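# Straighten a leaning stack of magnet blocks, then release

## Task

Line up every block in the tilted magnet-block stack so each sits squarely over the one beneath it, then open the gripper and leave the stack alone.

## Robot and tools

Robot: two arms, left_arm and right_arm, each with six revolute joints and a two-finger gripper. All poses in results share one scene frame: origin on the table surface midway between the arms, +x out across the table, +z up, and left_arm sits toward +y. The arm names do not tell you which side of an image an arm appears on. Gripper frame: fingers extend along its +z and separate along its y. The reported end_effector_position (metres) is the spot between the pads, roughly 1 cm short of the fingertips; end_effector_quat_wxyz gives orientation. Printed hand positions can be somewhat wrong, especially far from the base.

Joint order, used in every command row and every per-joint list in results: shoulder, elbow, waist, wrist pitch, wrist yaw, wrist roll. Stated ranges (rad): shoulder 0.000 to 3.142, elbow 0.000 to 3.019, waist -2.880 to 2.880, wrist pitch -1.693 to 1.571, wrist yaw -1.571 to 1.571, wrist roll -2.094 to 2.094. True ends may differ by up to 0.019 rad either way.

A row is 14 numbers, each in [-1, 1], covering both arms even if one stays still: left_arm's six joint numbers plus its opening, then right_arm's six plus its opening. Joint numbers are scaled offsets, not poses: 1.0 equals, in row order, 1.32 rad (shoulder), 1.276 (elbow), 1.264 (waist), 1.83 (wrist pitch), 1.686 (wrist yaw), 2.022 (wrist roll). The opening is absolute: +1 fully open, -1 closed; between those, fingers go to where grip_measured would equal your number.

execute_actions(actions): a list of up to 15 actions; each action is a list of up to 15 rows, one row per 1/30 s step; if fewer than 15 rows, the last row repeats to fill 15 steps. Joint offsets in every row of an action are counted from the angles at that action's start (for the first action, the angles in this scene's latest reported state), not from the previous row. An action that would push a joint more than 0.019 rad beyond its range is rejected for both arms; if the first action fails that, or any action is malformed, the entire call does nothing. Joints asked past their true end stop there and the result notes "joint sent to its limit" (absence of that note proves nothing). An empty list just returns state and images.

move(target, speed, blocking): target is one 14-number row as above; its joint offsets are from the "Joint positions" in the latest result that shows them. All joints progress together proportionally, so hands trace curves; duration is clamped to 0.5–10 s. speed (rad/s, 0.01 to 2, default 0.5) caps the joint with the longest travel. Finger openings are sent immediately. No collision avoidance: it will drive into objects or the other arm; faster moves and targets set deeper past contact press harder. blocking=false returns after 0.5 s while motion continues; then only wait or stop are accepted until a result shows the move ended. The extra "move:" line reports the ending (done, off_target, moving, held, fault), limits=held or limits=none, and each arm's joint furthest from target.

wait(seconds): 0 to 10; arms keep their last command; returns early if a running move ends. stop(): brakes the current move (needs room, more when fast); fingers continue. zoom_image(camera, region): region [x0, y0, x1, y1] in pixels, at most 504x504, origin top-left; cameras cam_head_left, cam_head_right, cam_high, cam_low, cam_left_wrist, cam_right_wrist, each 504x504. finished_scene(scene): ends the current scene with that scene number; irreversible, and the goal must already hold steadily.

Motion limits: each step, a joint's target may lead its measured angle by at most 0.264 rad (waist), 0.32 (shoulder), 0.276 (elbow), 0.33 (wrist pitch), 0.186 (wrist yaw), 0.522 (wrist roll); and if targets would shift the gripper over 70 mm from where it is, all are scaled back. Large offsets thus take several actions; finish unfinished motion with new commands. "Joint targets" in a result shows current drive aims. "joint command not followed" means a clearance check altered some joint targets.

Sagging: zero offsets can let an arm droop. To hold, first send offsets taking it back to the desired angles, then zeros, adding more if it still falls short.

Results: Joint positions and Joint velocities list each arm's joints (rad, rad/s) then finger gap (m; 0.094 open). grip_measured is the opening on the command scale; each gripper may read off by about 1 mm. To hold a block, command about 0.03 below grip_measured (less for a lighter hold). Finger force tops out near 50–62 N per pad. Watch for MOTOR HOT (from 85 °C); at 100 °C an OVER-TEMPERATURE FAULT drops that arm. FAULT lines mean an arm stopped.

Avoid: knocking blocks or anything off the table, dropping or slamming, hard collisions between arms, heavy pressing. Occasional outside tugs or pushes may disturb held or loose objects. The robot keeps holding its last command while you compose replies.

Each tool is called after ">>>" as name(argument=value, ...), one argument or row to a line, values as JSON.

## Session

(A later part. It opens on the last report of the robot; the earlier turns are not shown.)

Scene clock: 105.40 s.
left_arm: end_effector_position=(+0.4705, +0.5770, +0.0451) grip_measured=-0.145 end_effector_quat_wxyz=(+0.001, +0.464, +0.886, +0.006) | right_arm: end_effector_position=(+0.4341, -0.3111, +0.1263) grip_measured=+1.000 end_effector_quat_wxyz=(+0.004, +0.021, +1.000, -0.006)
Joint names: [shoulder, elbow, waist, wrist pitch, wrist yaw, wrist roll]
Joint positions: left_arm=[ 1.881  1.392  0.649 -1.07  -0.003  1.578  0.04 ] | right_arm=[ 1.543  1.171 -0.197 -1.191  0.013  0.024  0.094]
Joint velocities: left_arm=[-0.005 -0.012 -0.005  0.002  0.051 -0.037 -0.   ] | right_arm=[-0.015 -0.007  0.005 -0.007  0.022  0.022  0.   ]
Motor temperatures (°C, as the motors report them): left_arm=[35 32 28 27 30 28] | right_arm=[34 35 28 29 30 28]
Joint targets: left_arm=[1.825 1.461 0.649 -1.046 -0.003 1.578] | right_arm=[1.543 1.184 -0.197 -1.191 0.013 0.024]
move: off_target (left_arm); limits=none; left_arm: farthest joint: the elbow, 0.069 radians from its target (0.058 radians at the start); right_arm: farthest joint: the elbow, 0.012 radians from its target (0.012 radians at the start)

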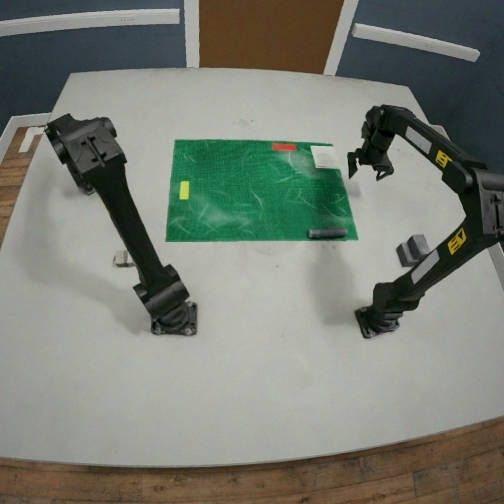

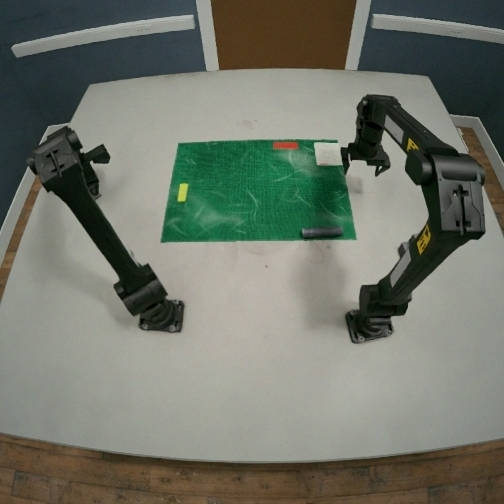

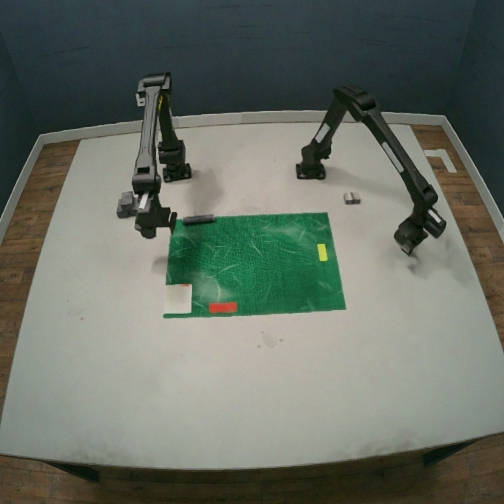

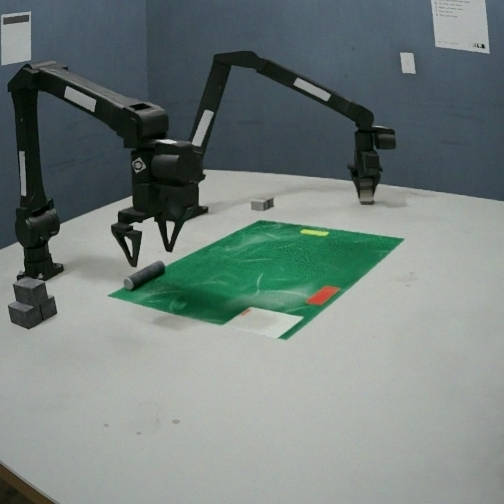

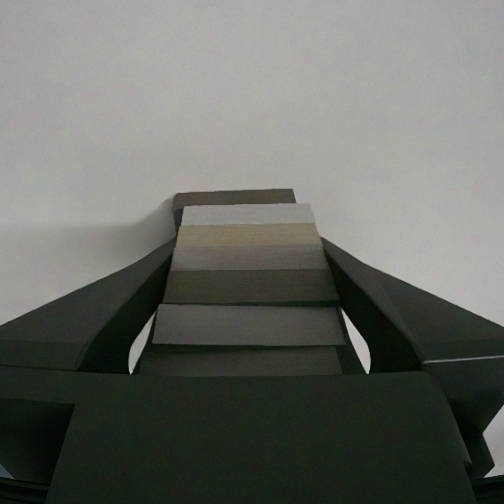

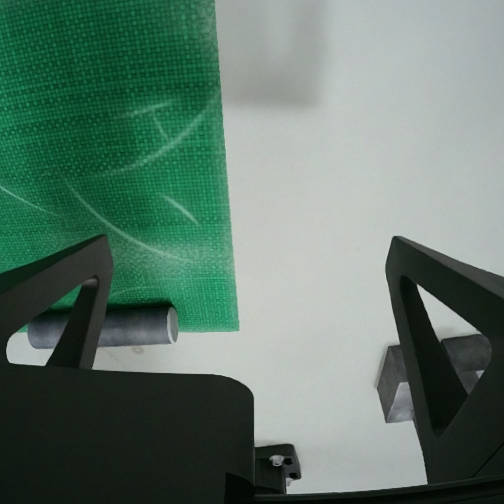

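>>> execute_actions(
  actions=[
    [[0,0.01,0,0,0,0,-0.25,0,0.01,0,0,0,0,1]],
    [[0,0.01,0,0,0,0,0.3,0,0.01,0,0,0,0,1]],
    [[0.018,0.01,0,0.015,0,0,0.3,0,0.01,0,0,0,0,1]],
    [[0.018,0.01,0,0.015,0,0,0.3,0,0.01,0,0,0,0,1]],
  ],
)

Scene clock: 110.20 s.
left_arm: end_effector_position=(+0.4726, +0.5785, +0.0328) grip_measured=+0.298 end_effector_quat_wxyz=(+0.000, +0.464, +0.886, +0.004) | right_arm: end_effector_position=(+0.4341, -0.3111, +0.1263) grip_measured=+1.000 end_effector_quat_wxyz=(+0.004, +0.021, +1.000, -0.006)
Joint names: [shoulder, elbow, waist, wrist pitch, wrist yaw, wrist roll]
Joint positions: left_arm=[ 1.905  1.392  0.649 -1.05  -0.003  1.578  0.061] | right_arm=[ 1.543  1.171 -0.197 -1.191  0.013  0.024  0.094]
Joint velocities: left_arm=[-0.005  0.012  0.005  0.012 -0.037  0.007 -0.001] | right_arm=[-0.015  0.017 -0.024 -0.002 -0.037 -0.051  0.   ]
Motor temperatures (°C, as the motors report them): left_arm=[35 33 28 27 30 27] | right_arm=[34 35 28 29 30 28]
Joint targets: left_arm=[1.917 1.404 0.649 -1.032 -0.003 1.578] | right_arm=[1.543 1.184 -0.197 -1.191 0.013 0.024]

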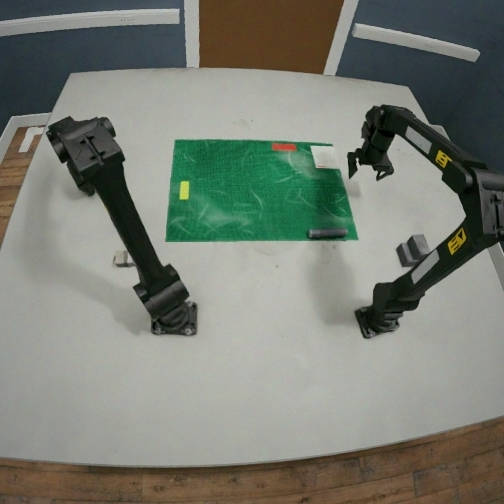

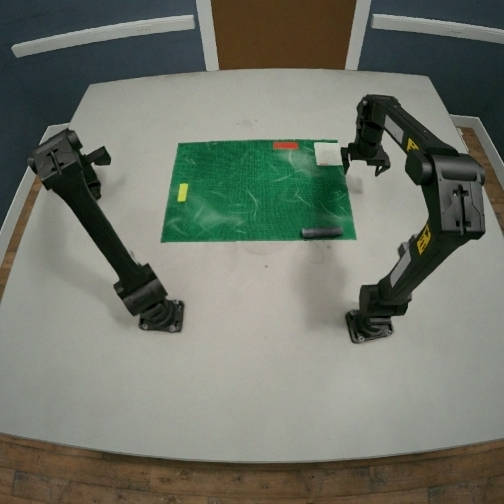

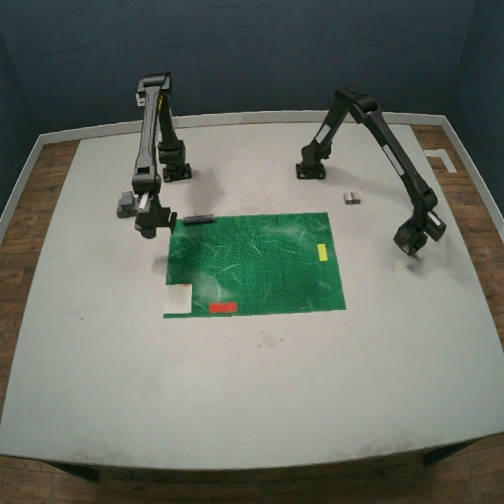

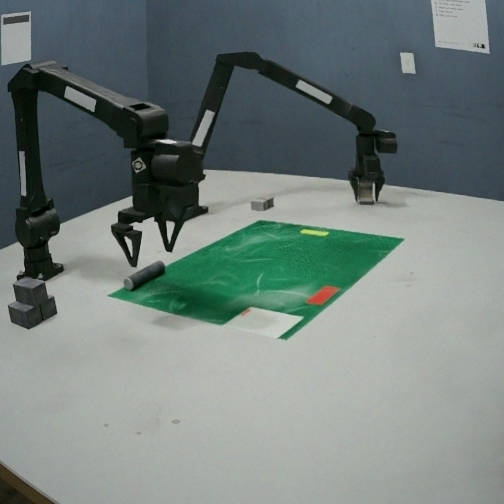

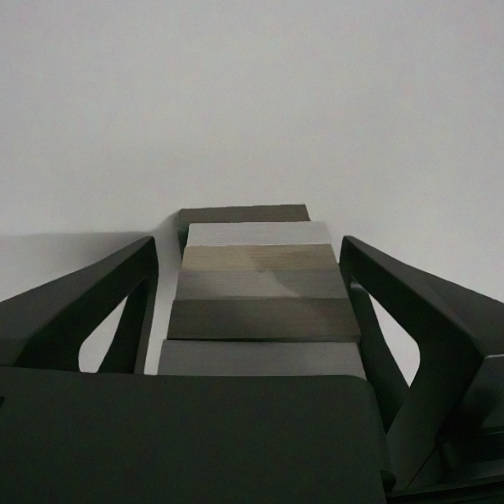

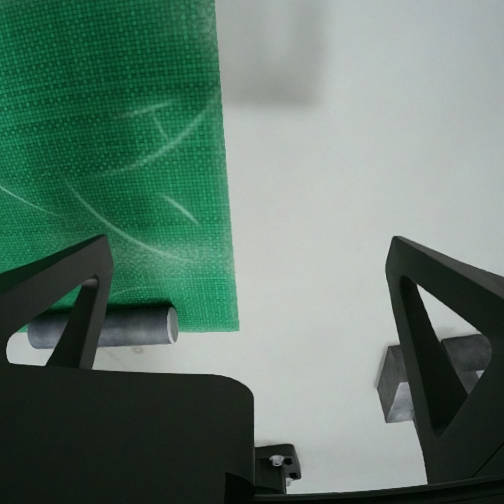

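>>> execute_actions(
  actions=[
    [[0.012,0.01,0,0,0,0,0.1,0,0.01,0,0,0,0,1]],
    [[0,0,0,0,0,0,-0.05,0,0.01,0,0,0,0,1]],
    [[0,0,0,0,0,0,-0.25,0,0.01,0,0,0,0,1]],
  ],
)

>>> zoom_image(
  camera="cam_left_wrist",
  region=[120, 170, 380, 380],
)

Scene clock: 112.73 s.
left_arm: end_effector_position=(+0.4721, +0.5781, +0.0323) grip_measured=-0.145 end_effector_quat_wxyz=(+0.000, +0.464, +0.886, +0.004) | right_arm: end_effector_position=(+0.4341, -0.3111, +0.1263) grip_measured=+1.000 end_effector_quat_wxyz=(+0.004, +0.021, +1.000, -0.006)
Joint names: [shoulder, elbow, waist, wrist pitch, wrist yaw, wrist roll]
Joint positions: left_arm=[ 1.905  1.39   0.649 -1.05  -0.003  1.578  0.04 ] | right_arm=[ 1.543  1.171 -0.197 -1.191  0.013  0.024  0.094]
Joint velocities: left_arm=[-0.015  0.017 -0.015  0.012  0.066 -0.037  0.   ] | right_arm=[-0.005 -0.002 -0.005 -0.007 -0.11  -0.037  0.   ]
Motor temperatures (°C, as the motors report them): left_arm=[35 32 28 27 30 27] | right_arm=[34 35 28 29 30 28]
Joint targets: left_arm=[1.905 1.390 0.649 -1.050 -0.003 1.578] | right_arm=[1.543 1.184 -0.197 -1.191 0.013 0.024]

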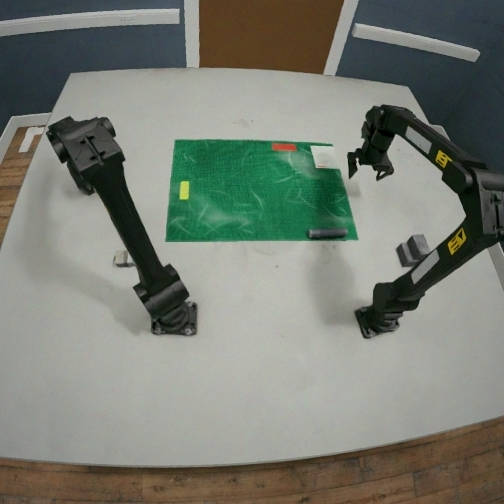

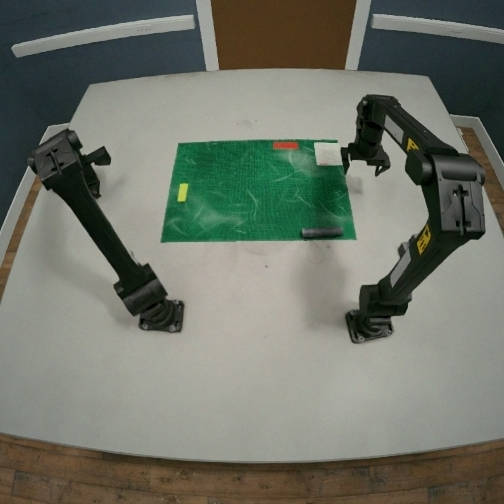

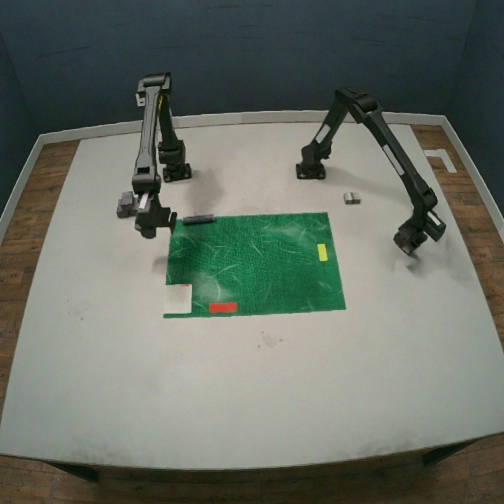

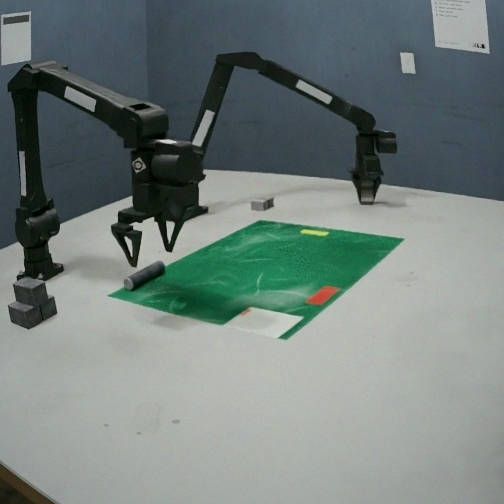

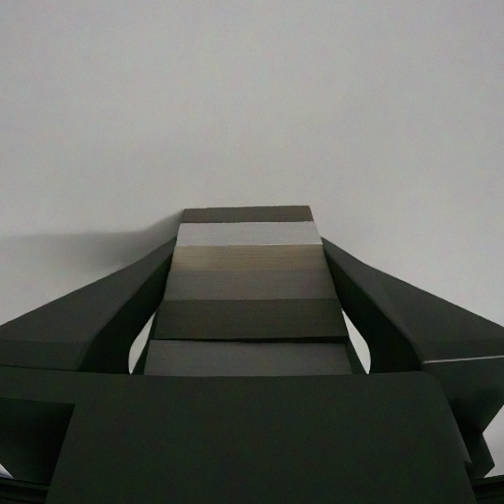

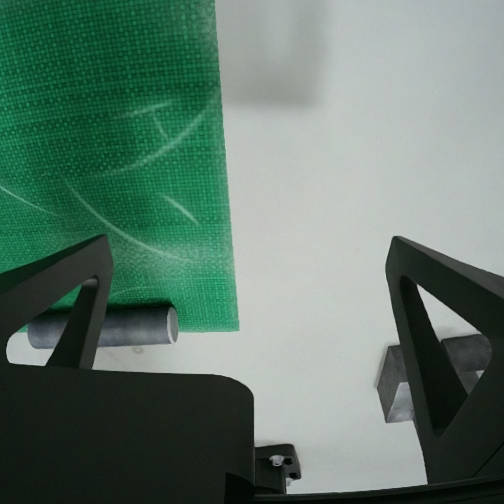

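Region (120, 170, 380, 380) of cam_left_wrist's 504x504 image, scaled by 1.938, with more detail than that image has; it fills the top 407 rows of this view, and the rest is white.

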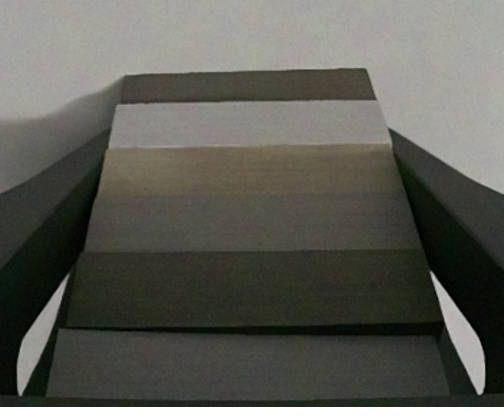

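>>> execute_actions(
  actions=[
    [[0,0,0,0,0,0,0.15,0,0.01,0,0,0,0,1]],
    [[-0.034,0.01,0,-0.016,0,0,0.15,0,0.01,0,0,0,0,1]],
    [[0,0.01,0,0,0,0,-0.07,0,0.01,0,0,0,0,1]],
    [[0,0.01,0,0,0,0,-0.25,0,0.01,0,0,0,0,1]],
    [[0,0.01,0,0,0,0,0.15,0,0.01,0,0,0,0,1]],
    [[-0.034,0.01,0,-0.016,0,0,0.15,0,0.01,0,0,0,0,1]],
  ],
)

Scene clock: 117.20 s.
left_arm: end_effector_position=(+0.4706, +0.5770, +0.0582) grip_measured=+0.148 end_effector_quat_wxyz=(+0.006, +0.464, +0.886, +0.015) | right_arm: end_effector_position=(+0.4341, -0.3111, +0.1263) grip_measured=+1.000 end_effector_quat_wxyz=(+0.004, +0.021, +1.000, -0.006)
Joint names: [shoulder, elbow, waist, wrist pitch, wrist yaw, wrist roll]
Joint positions: left_arm=[ 1.855  1.39   0.649 -1.075 -0.003  1.578  0.054] | right_arm=[ 1.543  1.171 -0.197 -1.191  0.013  0.024  0.094]
Joint velocities: left_arm=[ 0.005  0.012 -0.005 -0.007  0.022 -0.007  0.   ] | right_arm=[-0.005 -0.017 -0.005 -0.007 -0.007 -0.022  0.   ]
Motor temperatures (°C, as the motors report them): left_arm=[35 32 28 27 30 27] | right_arm=[34 35 28 29 30 28]
Joint targets: left_arm=[1.835 1.403 0.649 -1.091 -0.003 1.578] | right_arm=[1.543 1.184 -0.197 -1.191 0.013 0.024]

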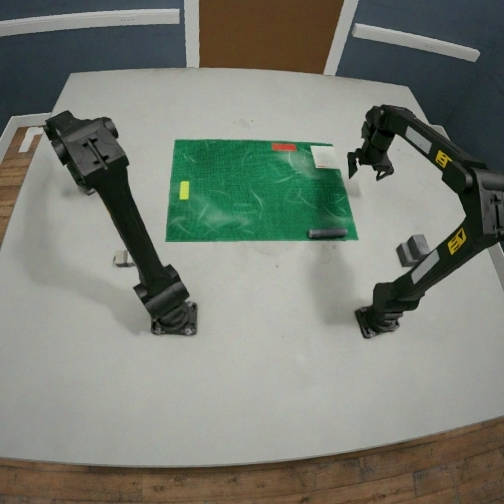

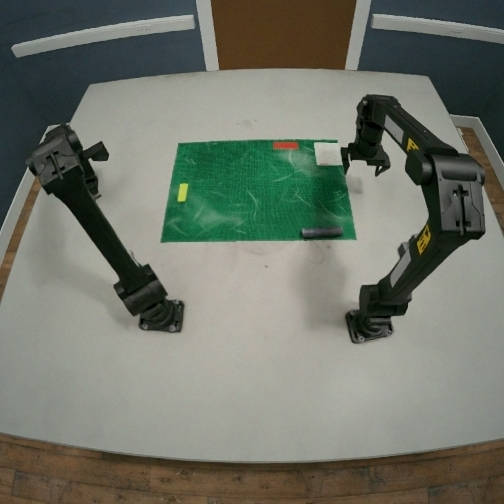

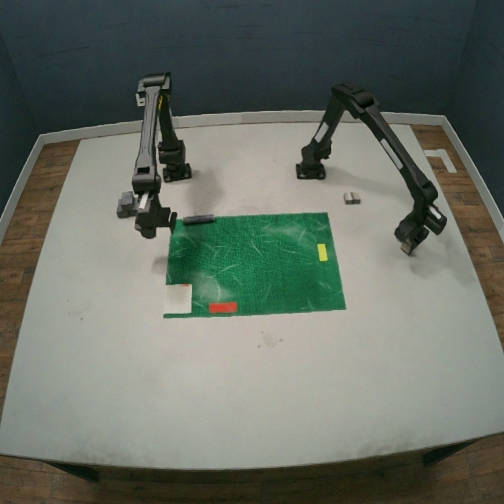

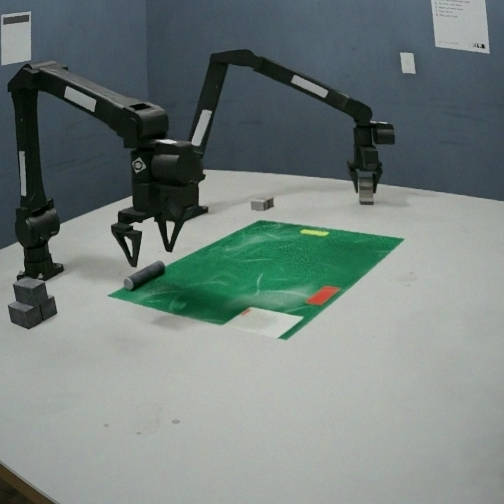

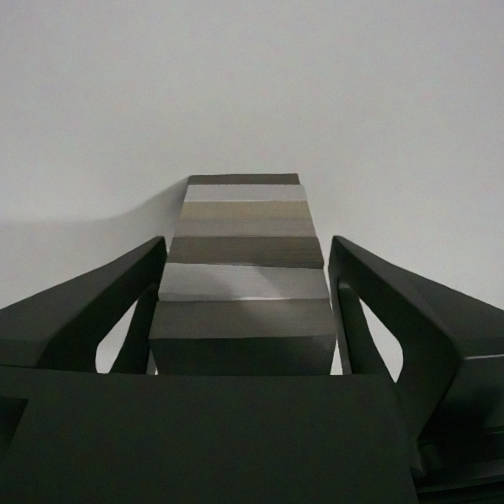

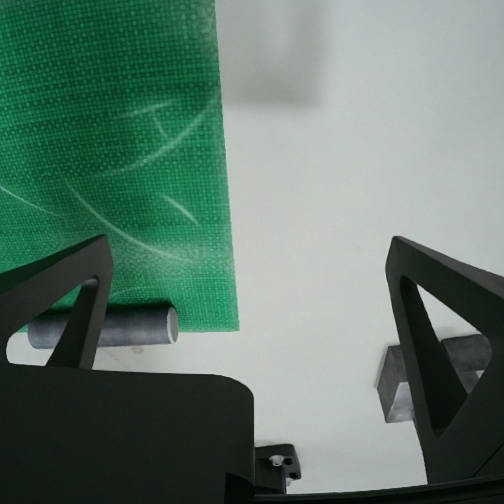

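>>> execute_actions(
  actions=[
    [[0,0.01,0,0.0125,0,0,0.15,0,0.01,0,0,0,0,1]],
    [[0,0.01,0,0,0,0,-0.07,0,0.01,0,0,0,0,1]],
    [[0,0.01,0,0,0,0,-0.25,0,0.01,0,0,0,0,1]],
  ],
)

>>> zoom_image(
  camera="cam_left_wrist",
  region=[130, 150, 370, 380],
)

Scene clock: 120.40 s.
left_arm: end_effector_position=(+0.4716, +0.5777, +0.0583) grip_measured=-0.145 end_effector_quat_wxyz=(+0.007, +0.464, +0.886, +0.017) | right_arm: end_effector_position=(+0.4341, -0.3111, +0.1263) grip_measured=+1.000 end_effector_quat_wxyz=(+0.004, +0.021, +1.000, -0.006)
Joint names: [shoulder, elbow, waist, wrist pitch, wrist yaw, wrist roll]
Joint positions: left_arm=[ 1.855  1.39   0.649 -1.07  -0.003  1.578  0.04 ] | right_arm=[ 1.543  1.171 -0.197 -1.191  0.013  0.024  0.094]
Joint velocities: left_arm=[-0.005 -0.007  0.005 -0.017  0.022 -0.007 -0.002] | right_arm=[-0.005  0.002 -0.005 -0.017 -0.037  0.022  0.   ]
Motor temperatures (°C, as the motors report them): left_arm=[35 32 28 27 30 27] | right_arm=[34 35 28 29 30 28]
Joint targets: left_arm=[1.855 1.403 0.649 -1.070 -0.003 1.578] | right_arm=[1.543 1.184 -0.197 -1.191 0.013 0.024]

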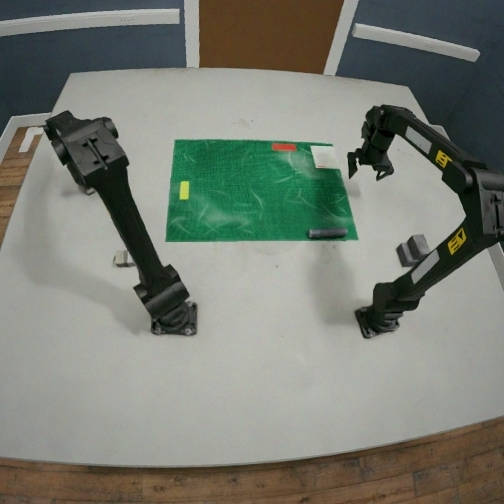

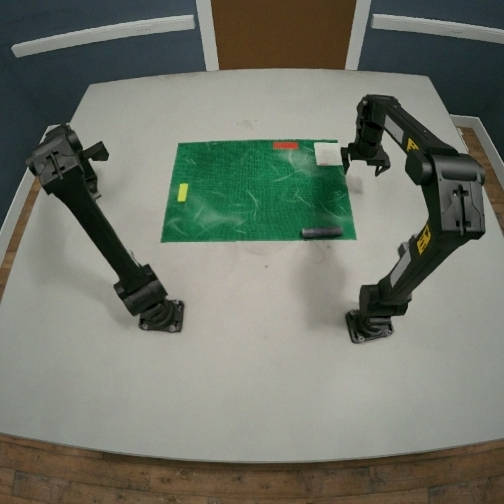

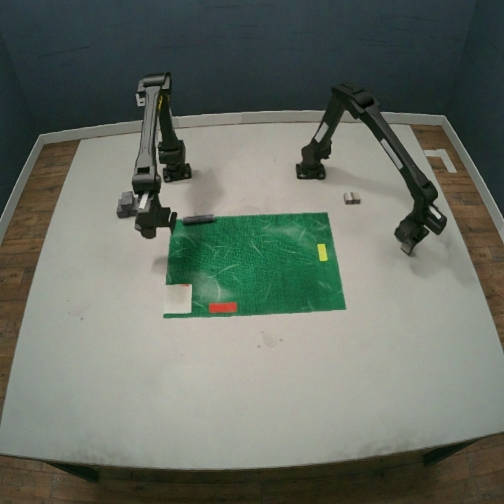

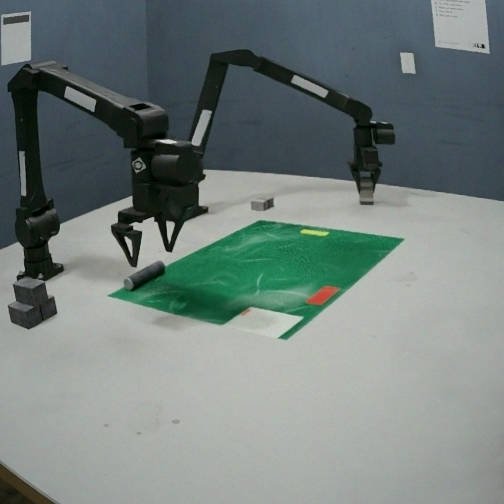

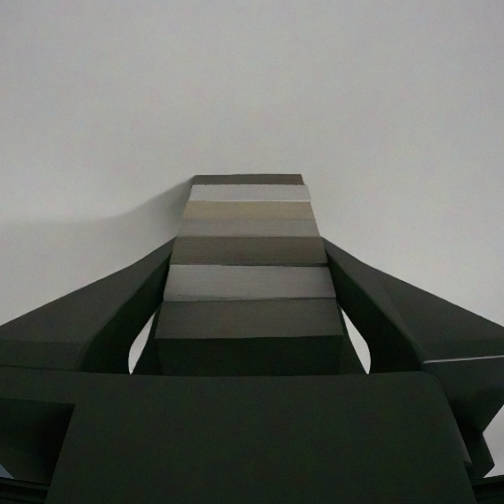

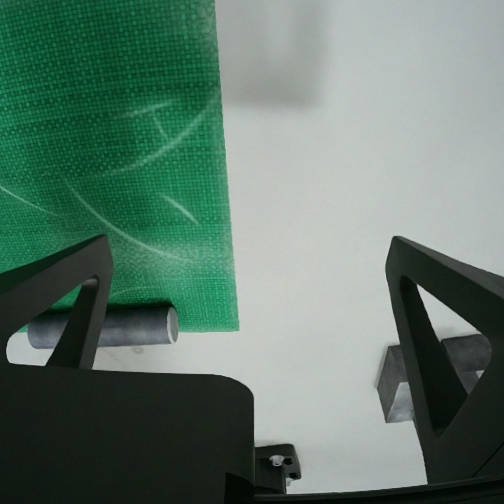

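Region (130, 150, 370, 380) of cam_left_wrist's 504x504 image, scaled by 2.100, with more detail than that image has; it fills the top 483 rows of this view, and the rest is white.

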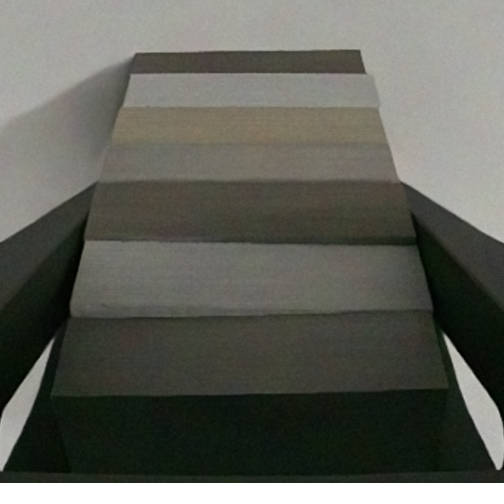

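>>> execute_actions(
  actions=[
    [[0,0.01,0,0,0,0,0.9,0,0.01,0,0,0,0,1]],
  ],
)

>>> move(
  target=[0,0.01,0,-0.018,0,-0.784,0.9,0,0.01,0,0,0,0,1],
  speed=1.2,
)

>>> execute_actions(
  actions=[
    [[0,0.01,0,0,0,0,-0.1,0,0.01,0,0,0,0,1]],
    [[0,0.01,0,0,0,0,-0.2,0,0.01,0,0,0,0,1]],
  ],
)

Scene clock: 122.50 s.
left_arm: end_effector_position=(+0.4716, +0.5777, +0.0583) grip_measured=+0.898 end_effector_quat_wxyz=(+0.007, +0.464, +0.886, +0.017) | right_arm: end_effector_position=(+0.4341, -0.3111, +0.1263) grip_measured=+1.000 end_effector_quat_wxyz=(+0.004, +0.021, +1.000, -0.006)
Joint names: [shoulder, elbow, waist, wrist pitch, wrist yaw, wrist roll]
Joint positions: left_arm=[ 1.855  1.39   0.649 -1.07  -0.003  1.578  0.089] | right_arm=[ 1.543  1.171 -0.197 -1.191  0.013  0.024  0.094]
Joint velocities: left_arm=[ 0.005  0.002 -0.005 -0.002  0.022  0.022 -0.001] | right_arm=[-0.005 -0.012 -0.015 -0.002  0.051 -0.007  0.   ]
Motor temperatures (°C, as the motors report them): left_arm=[35 32 28 27 30 27] | right_arm=[34 35 28 29 30 28]
Joint targets: left_arm=[1.855 1.403 0.649 -1.070 -0.003 1.578] | right_arm=[1.543 1.184 -0.197 -1.191 0.013 0.024]

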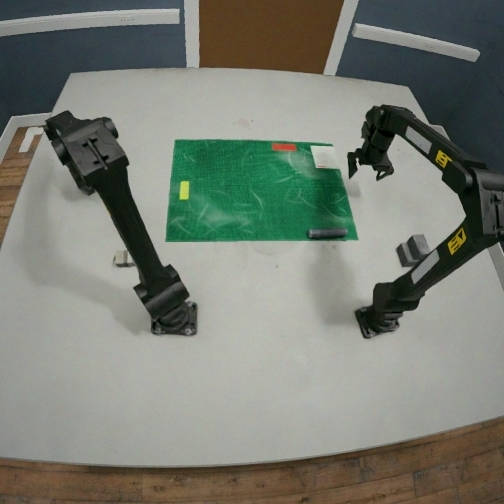

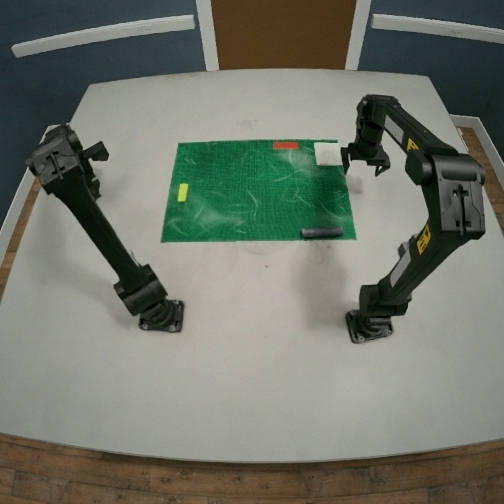

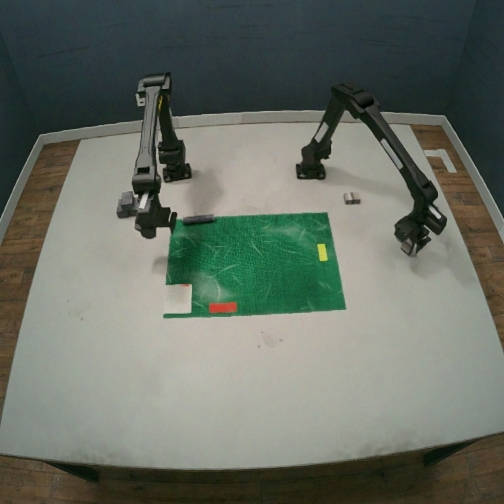

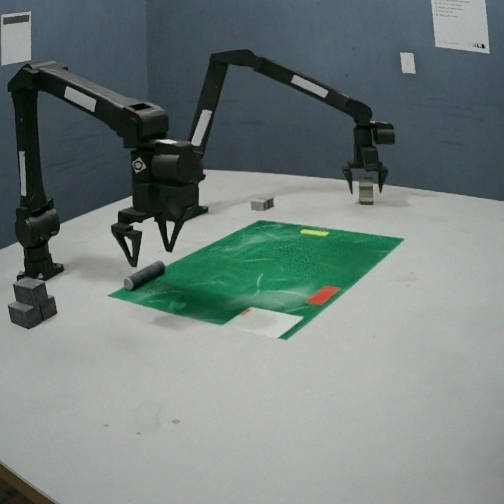

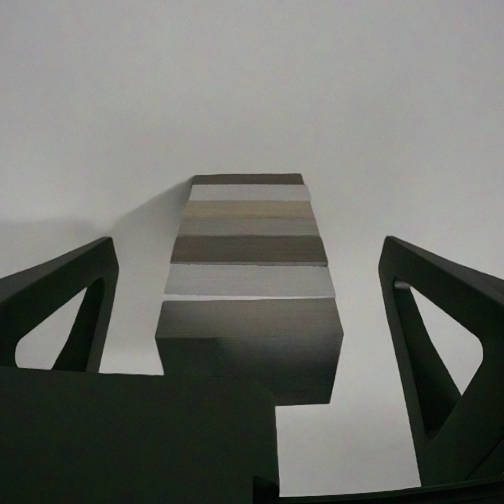

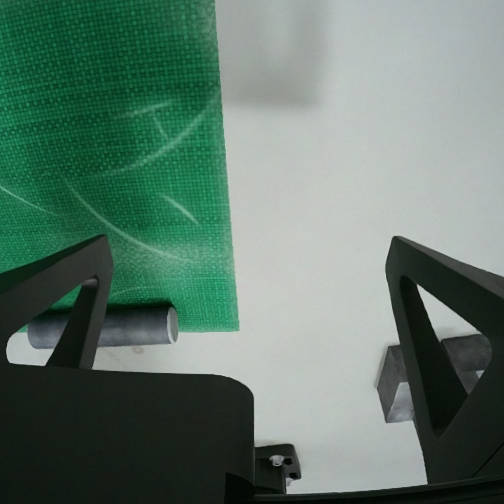

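Scene clock: 124.80 s.
left_arm: end_effector_position=(+0.4682, +0.5753, +0.0581) grip_measured=+0.898 end_effector_quat_wxyz=(+0.009, -0.298, +0.954, +0.004) | right_arm: end_effector_position=(+0.4341, -0.3111, +0.1263) grip_measured=+1.000 end_effector_quat_wxyz=(+0.004, +0.021, +1.000, -0.006)
Joint names: [shoulder, elbow, waist, wrist pitch, wrist yaw, wrist roll]
Joint positions: left_arm=[ 1.855  1.39   0.649 -1.087 -0.003  0.008  0.089] | right_arm=[ 1.543  1.171 -0.197 -1.191  0.013  0.024  0.094]
Joint velocities: left_arm=[-0.005 -0.007 -0.005 -0.007 -0.037 -0.007  0.   ] | right_arm=[ 0.005 -0.022  0.005 -0.017  0.037  0.007  0.   ]
Motor temperatures (°C, as the motors report them): left_arm=[35 32 28 27 30 27] | right_arm=[34 35 28 29 30 28]
Joint targets: left_arm=[1.855 1.403 0.649 -1.103 -0.003 -0.007] | right_arm=[1.543 1.184 -0.197 -1.191 0.013 0.024]
move: done; limits=none; left_arm: farthest joint: the wrist pitch, 0.016 radians from its target (0.033 radians at the start); right_arm: farthest joint: the elbow, 0.012 radians from its target (0.012 radians at the start)

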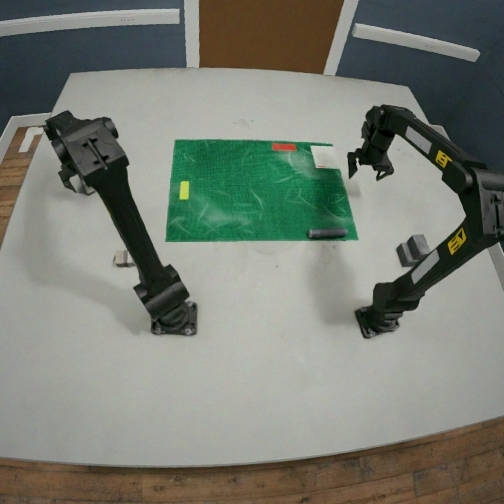

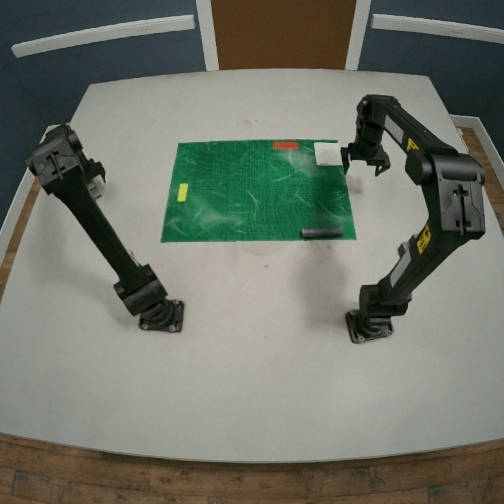

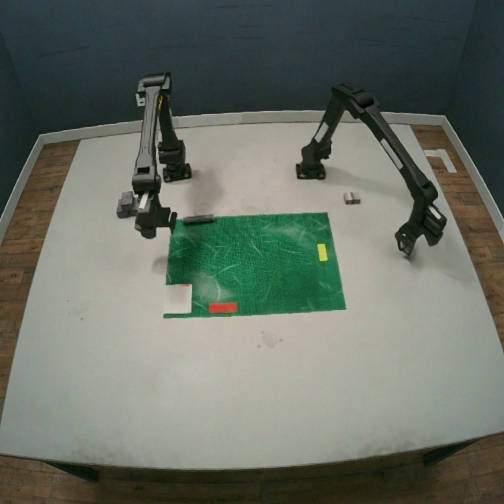

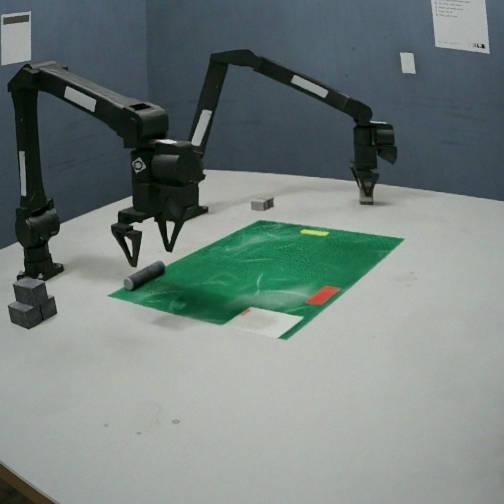

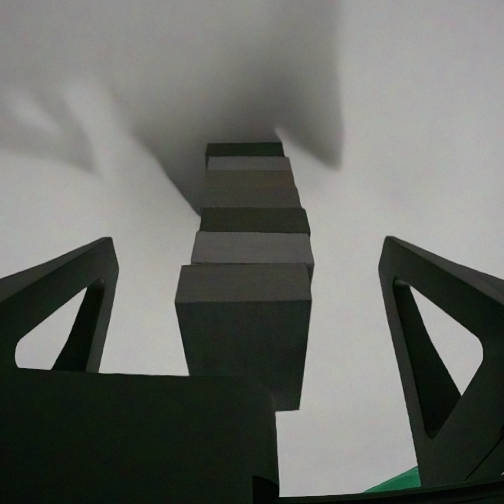

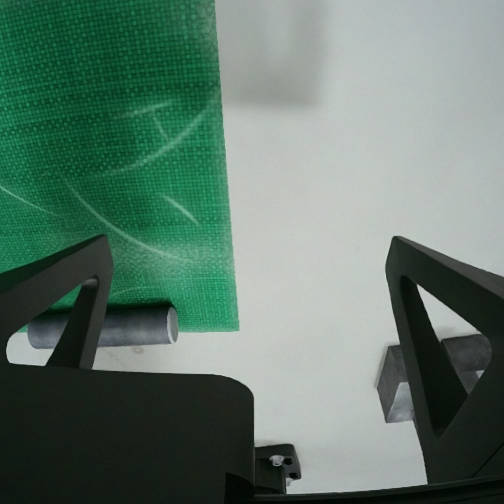

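Scene clock: 125.80 s.
left_arm: end_effector_position=(+0.4682, +0.5753, +0.0581) grip_measured=-0.198 end_effector_quat_wxyz=(+0.009, -0.298, +0.954, +0.004) | right_arm: end_effector_position=(+0.4341, -0.3111, +0.1263) grip_measured=+1.000 end_effector_quat_wxyz=(+0.004, +0.021, +1.000, -0.006)
Joint names: [shoulder, elbow, waist, wrist pitch, wrist yaw, wrist roll]
Joint positions: left_arm=[ 1.855  1.39   0.649 -1.087 -0.003  0.007  0.038] | right_arm=[ 1.543  1.171 -0.197 -1.191  0.013  0.024  0.094]
Joint velocities: left_arm=[-0.005 -0.002 -0.005 -0.022  0.022 -0.007 -0.   ] | right_arm=[-0.015 -0.027 -0.005  0.027 -0.051  0.007  0.   ]
Motor temperatures (°C, as the motors report them): left_arm=[35 32 28 27 30 27] | right_arm=[34 35 28 29 30 28]
Joint targets: left_arm=[1.855 1.403 0.649 -1.087 -0.003 0.007] | right_arm=[1.543 1.184 -0.197 -1.191 0.013 0.024]

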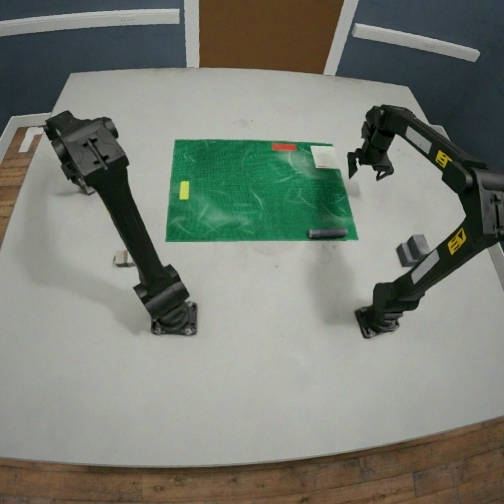

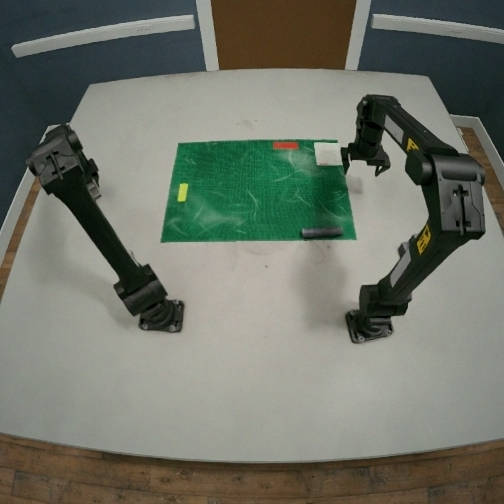

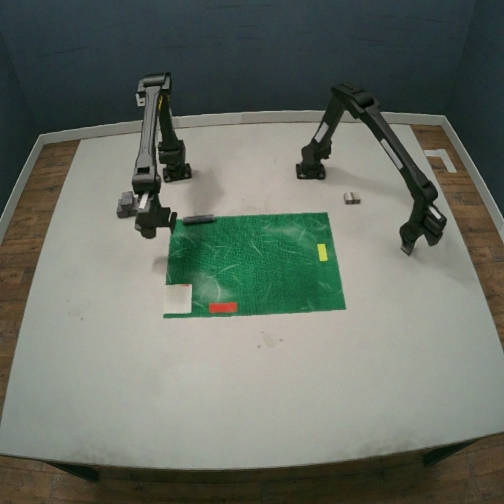

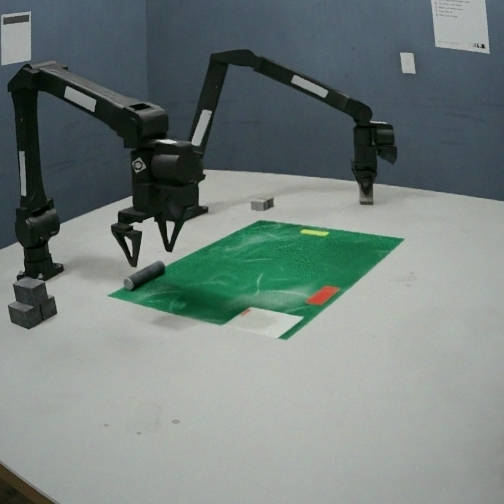

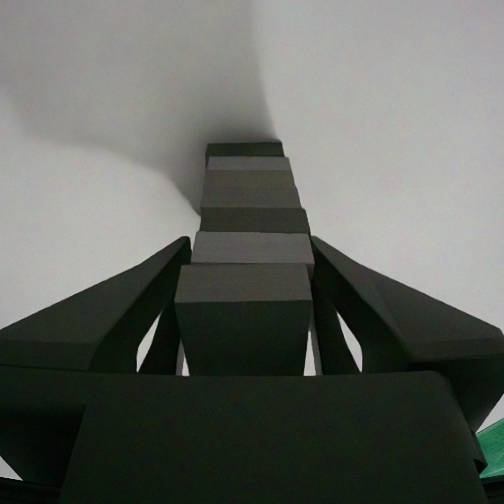

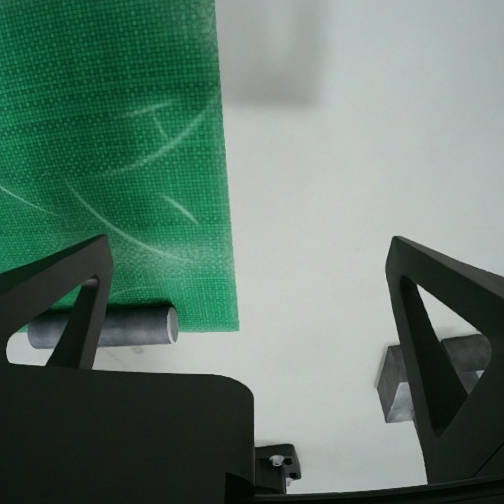

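>>> execute_actions(
  actions=[
    [[0,0.01,0,0,0,0,-0.38,0,0.01,0,0,0,0,1]],
    [[0,0,0,0,0,0,-0.6,0,0,0,0,0,0,1]],
    [[0,0,0,0,0,0,-0.15,0,0,0,0,0,0,1]],
    [[0.029,0,0,0.015,0,0,-0.15,0,0.01,0,0,0,0,1]],
    [[0,0,0,0,0,0,-0.38,0,0,0,0,0,0,1]],
    [[0,0,0,0,0,0,-0.6,0,0,0,0,0,0,1]],
    [[0,0,0,0,0,0,-0.15,0,0,0,0,0,0,1]],
  ],
)

Scene clock: 131.50 s.
left_arm: end_effector_position=(+0.4675, +0.5743, +0.0409) grip_measured=-0.152 end_effector_quat_wxyz=(-0.003, -0.298, +0.955, -0.000) | right_arm: end_effector_position=(+0.4269, -0.3110, +0.1197) grip_measured=+1.000 end_effector_quat_wxyz=(-0.006, +0.021, +1.000, -0.006)
Joint names: [shoulder, elbow, waist, wrist pitch, wrist yaw, wrist roll]
Joint positions: left_arm=[ 1.887  1.388  0.648 -1.078 -0.001  0.007  0.04 ] | right_arm=[ 1.543  1.153 -0.197 -1.191  0.013  0.024  0.094]
Joint velocities: left_arm=[ 0.005 -0.007  0.005  0.017  0.051 -0.051 -0.001] | right_arm=[-0.024 -0.002 -0.005  0.007  0.022  0.007  0.   ]
Motor temperatures (°C, as the motors report them): left_arm=[35 32 28 27 30 27] | right_arm=[34 36 28 29 30 28]
Joint targets: left_arm=[1.887 1.389 0.648 -1.078 -0.001 0.007] | right_arm=[1.543 1.156 -0.197 -1.191 0.013 0.024]

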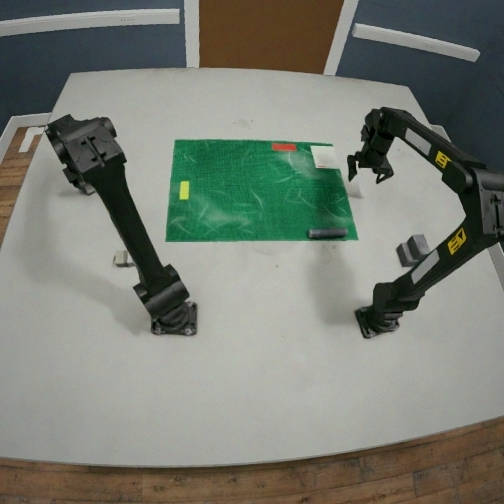

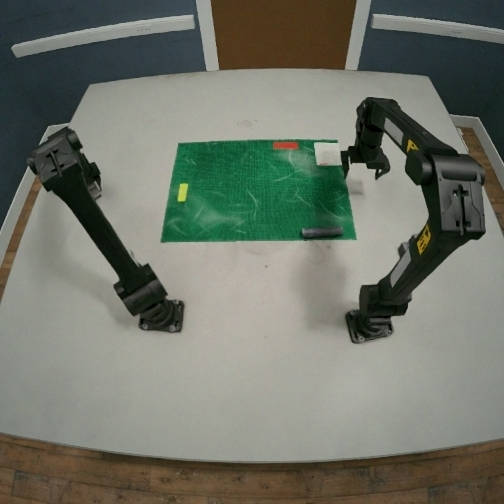

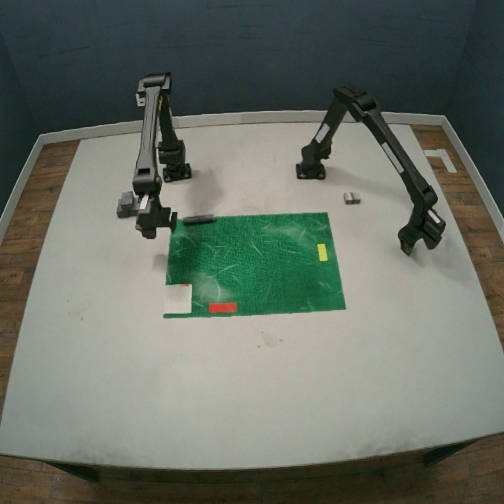

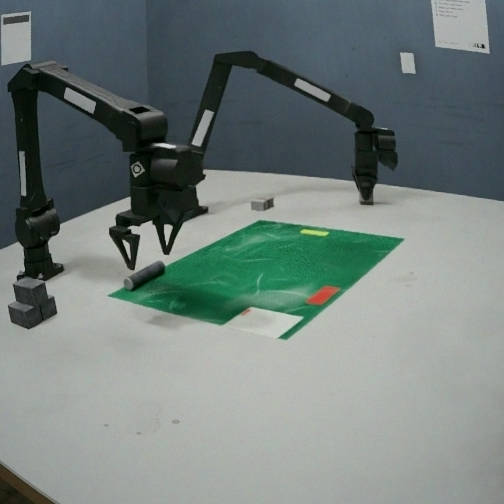

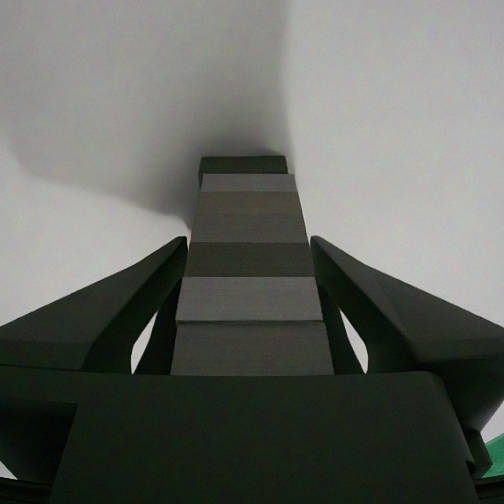

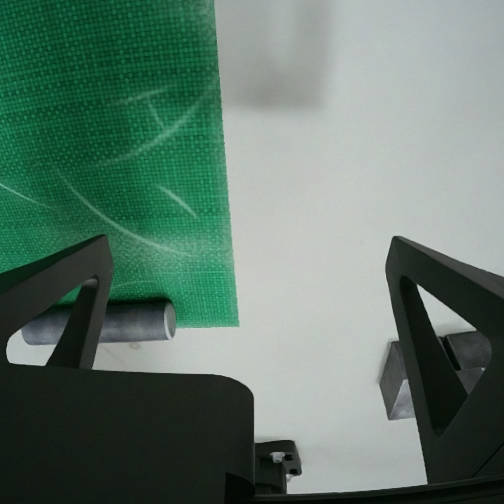

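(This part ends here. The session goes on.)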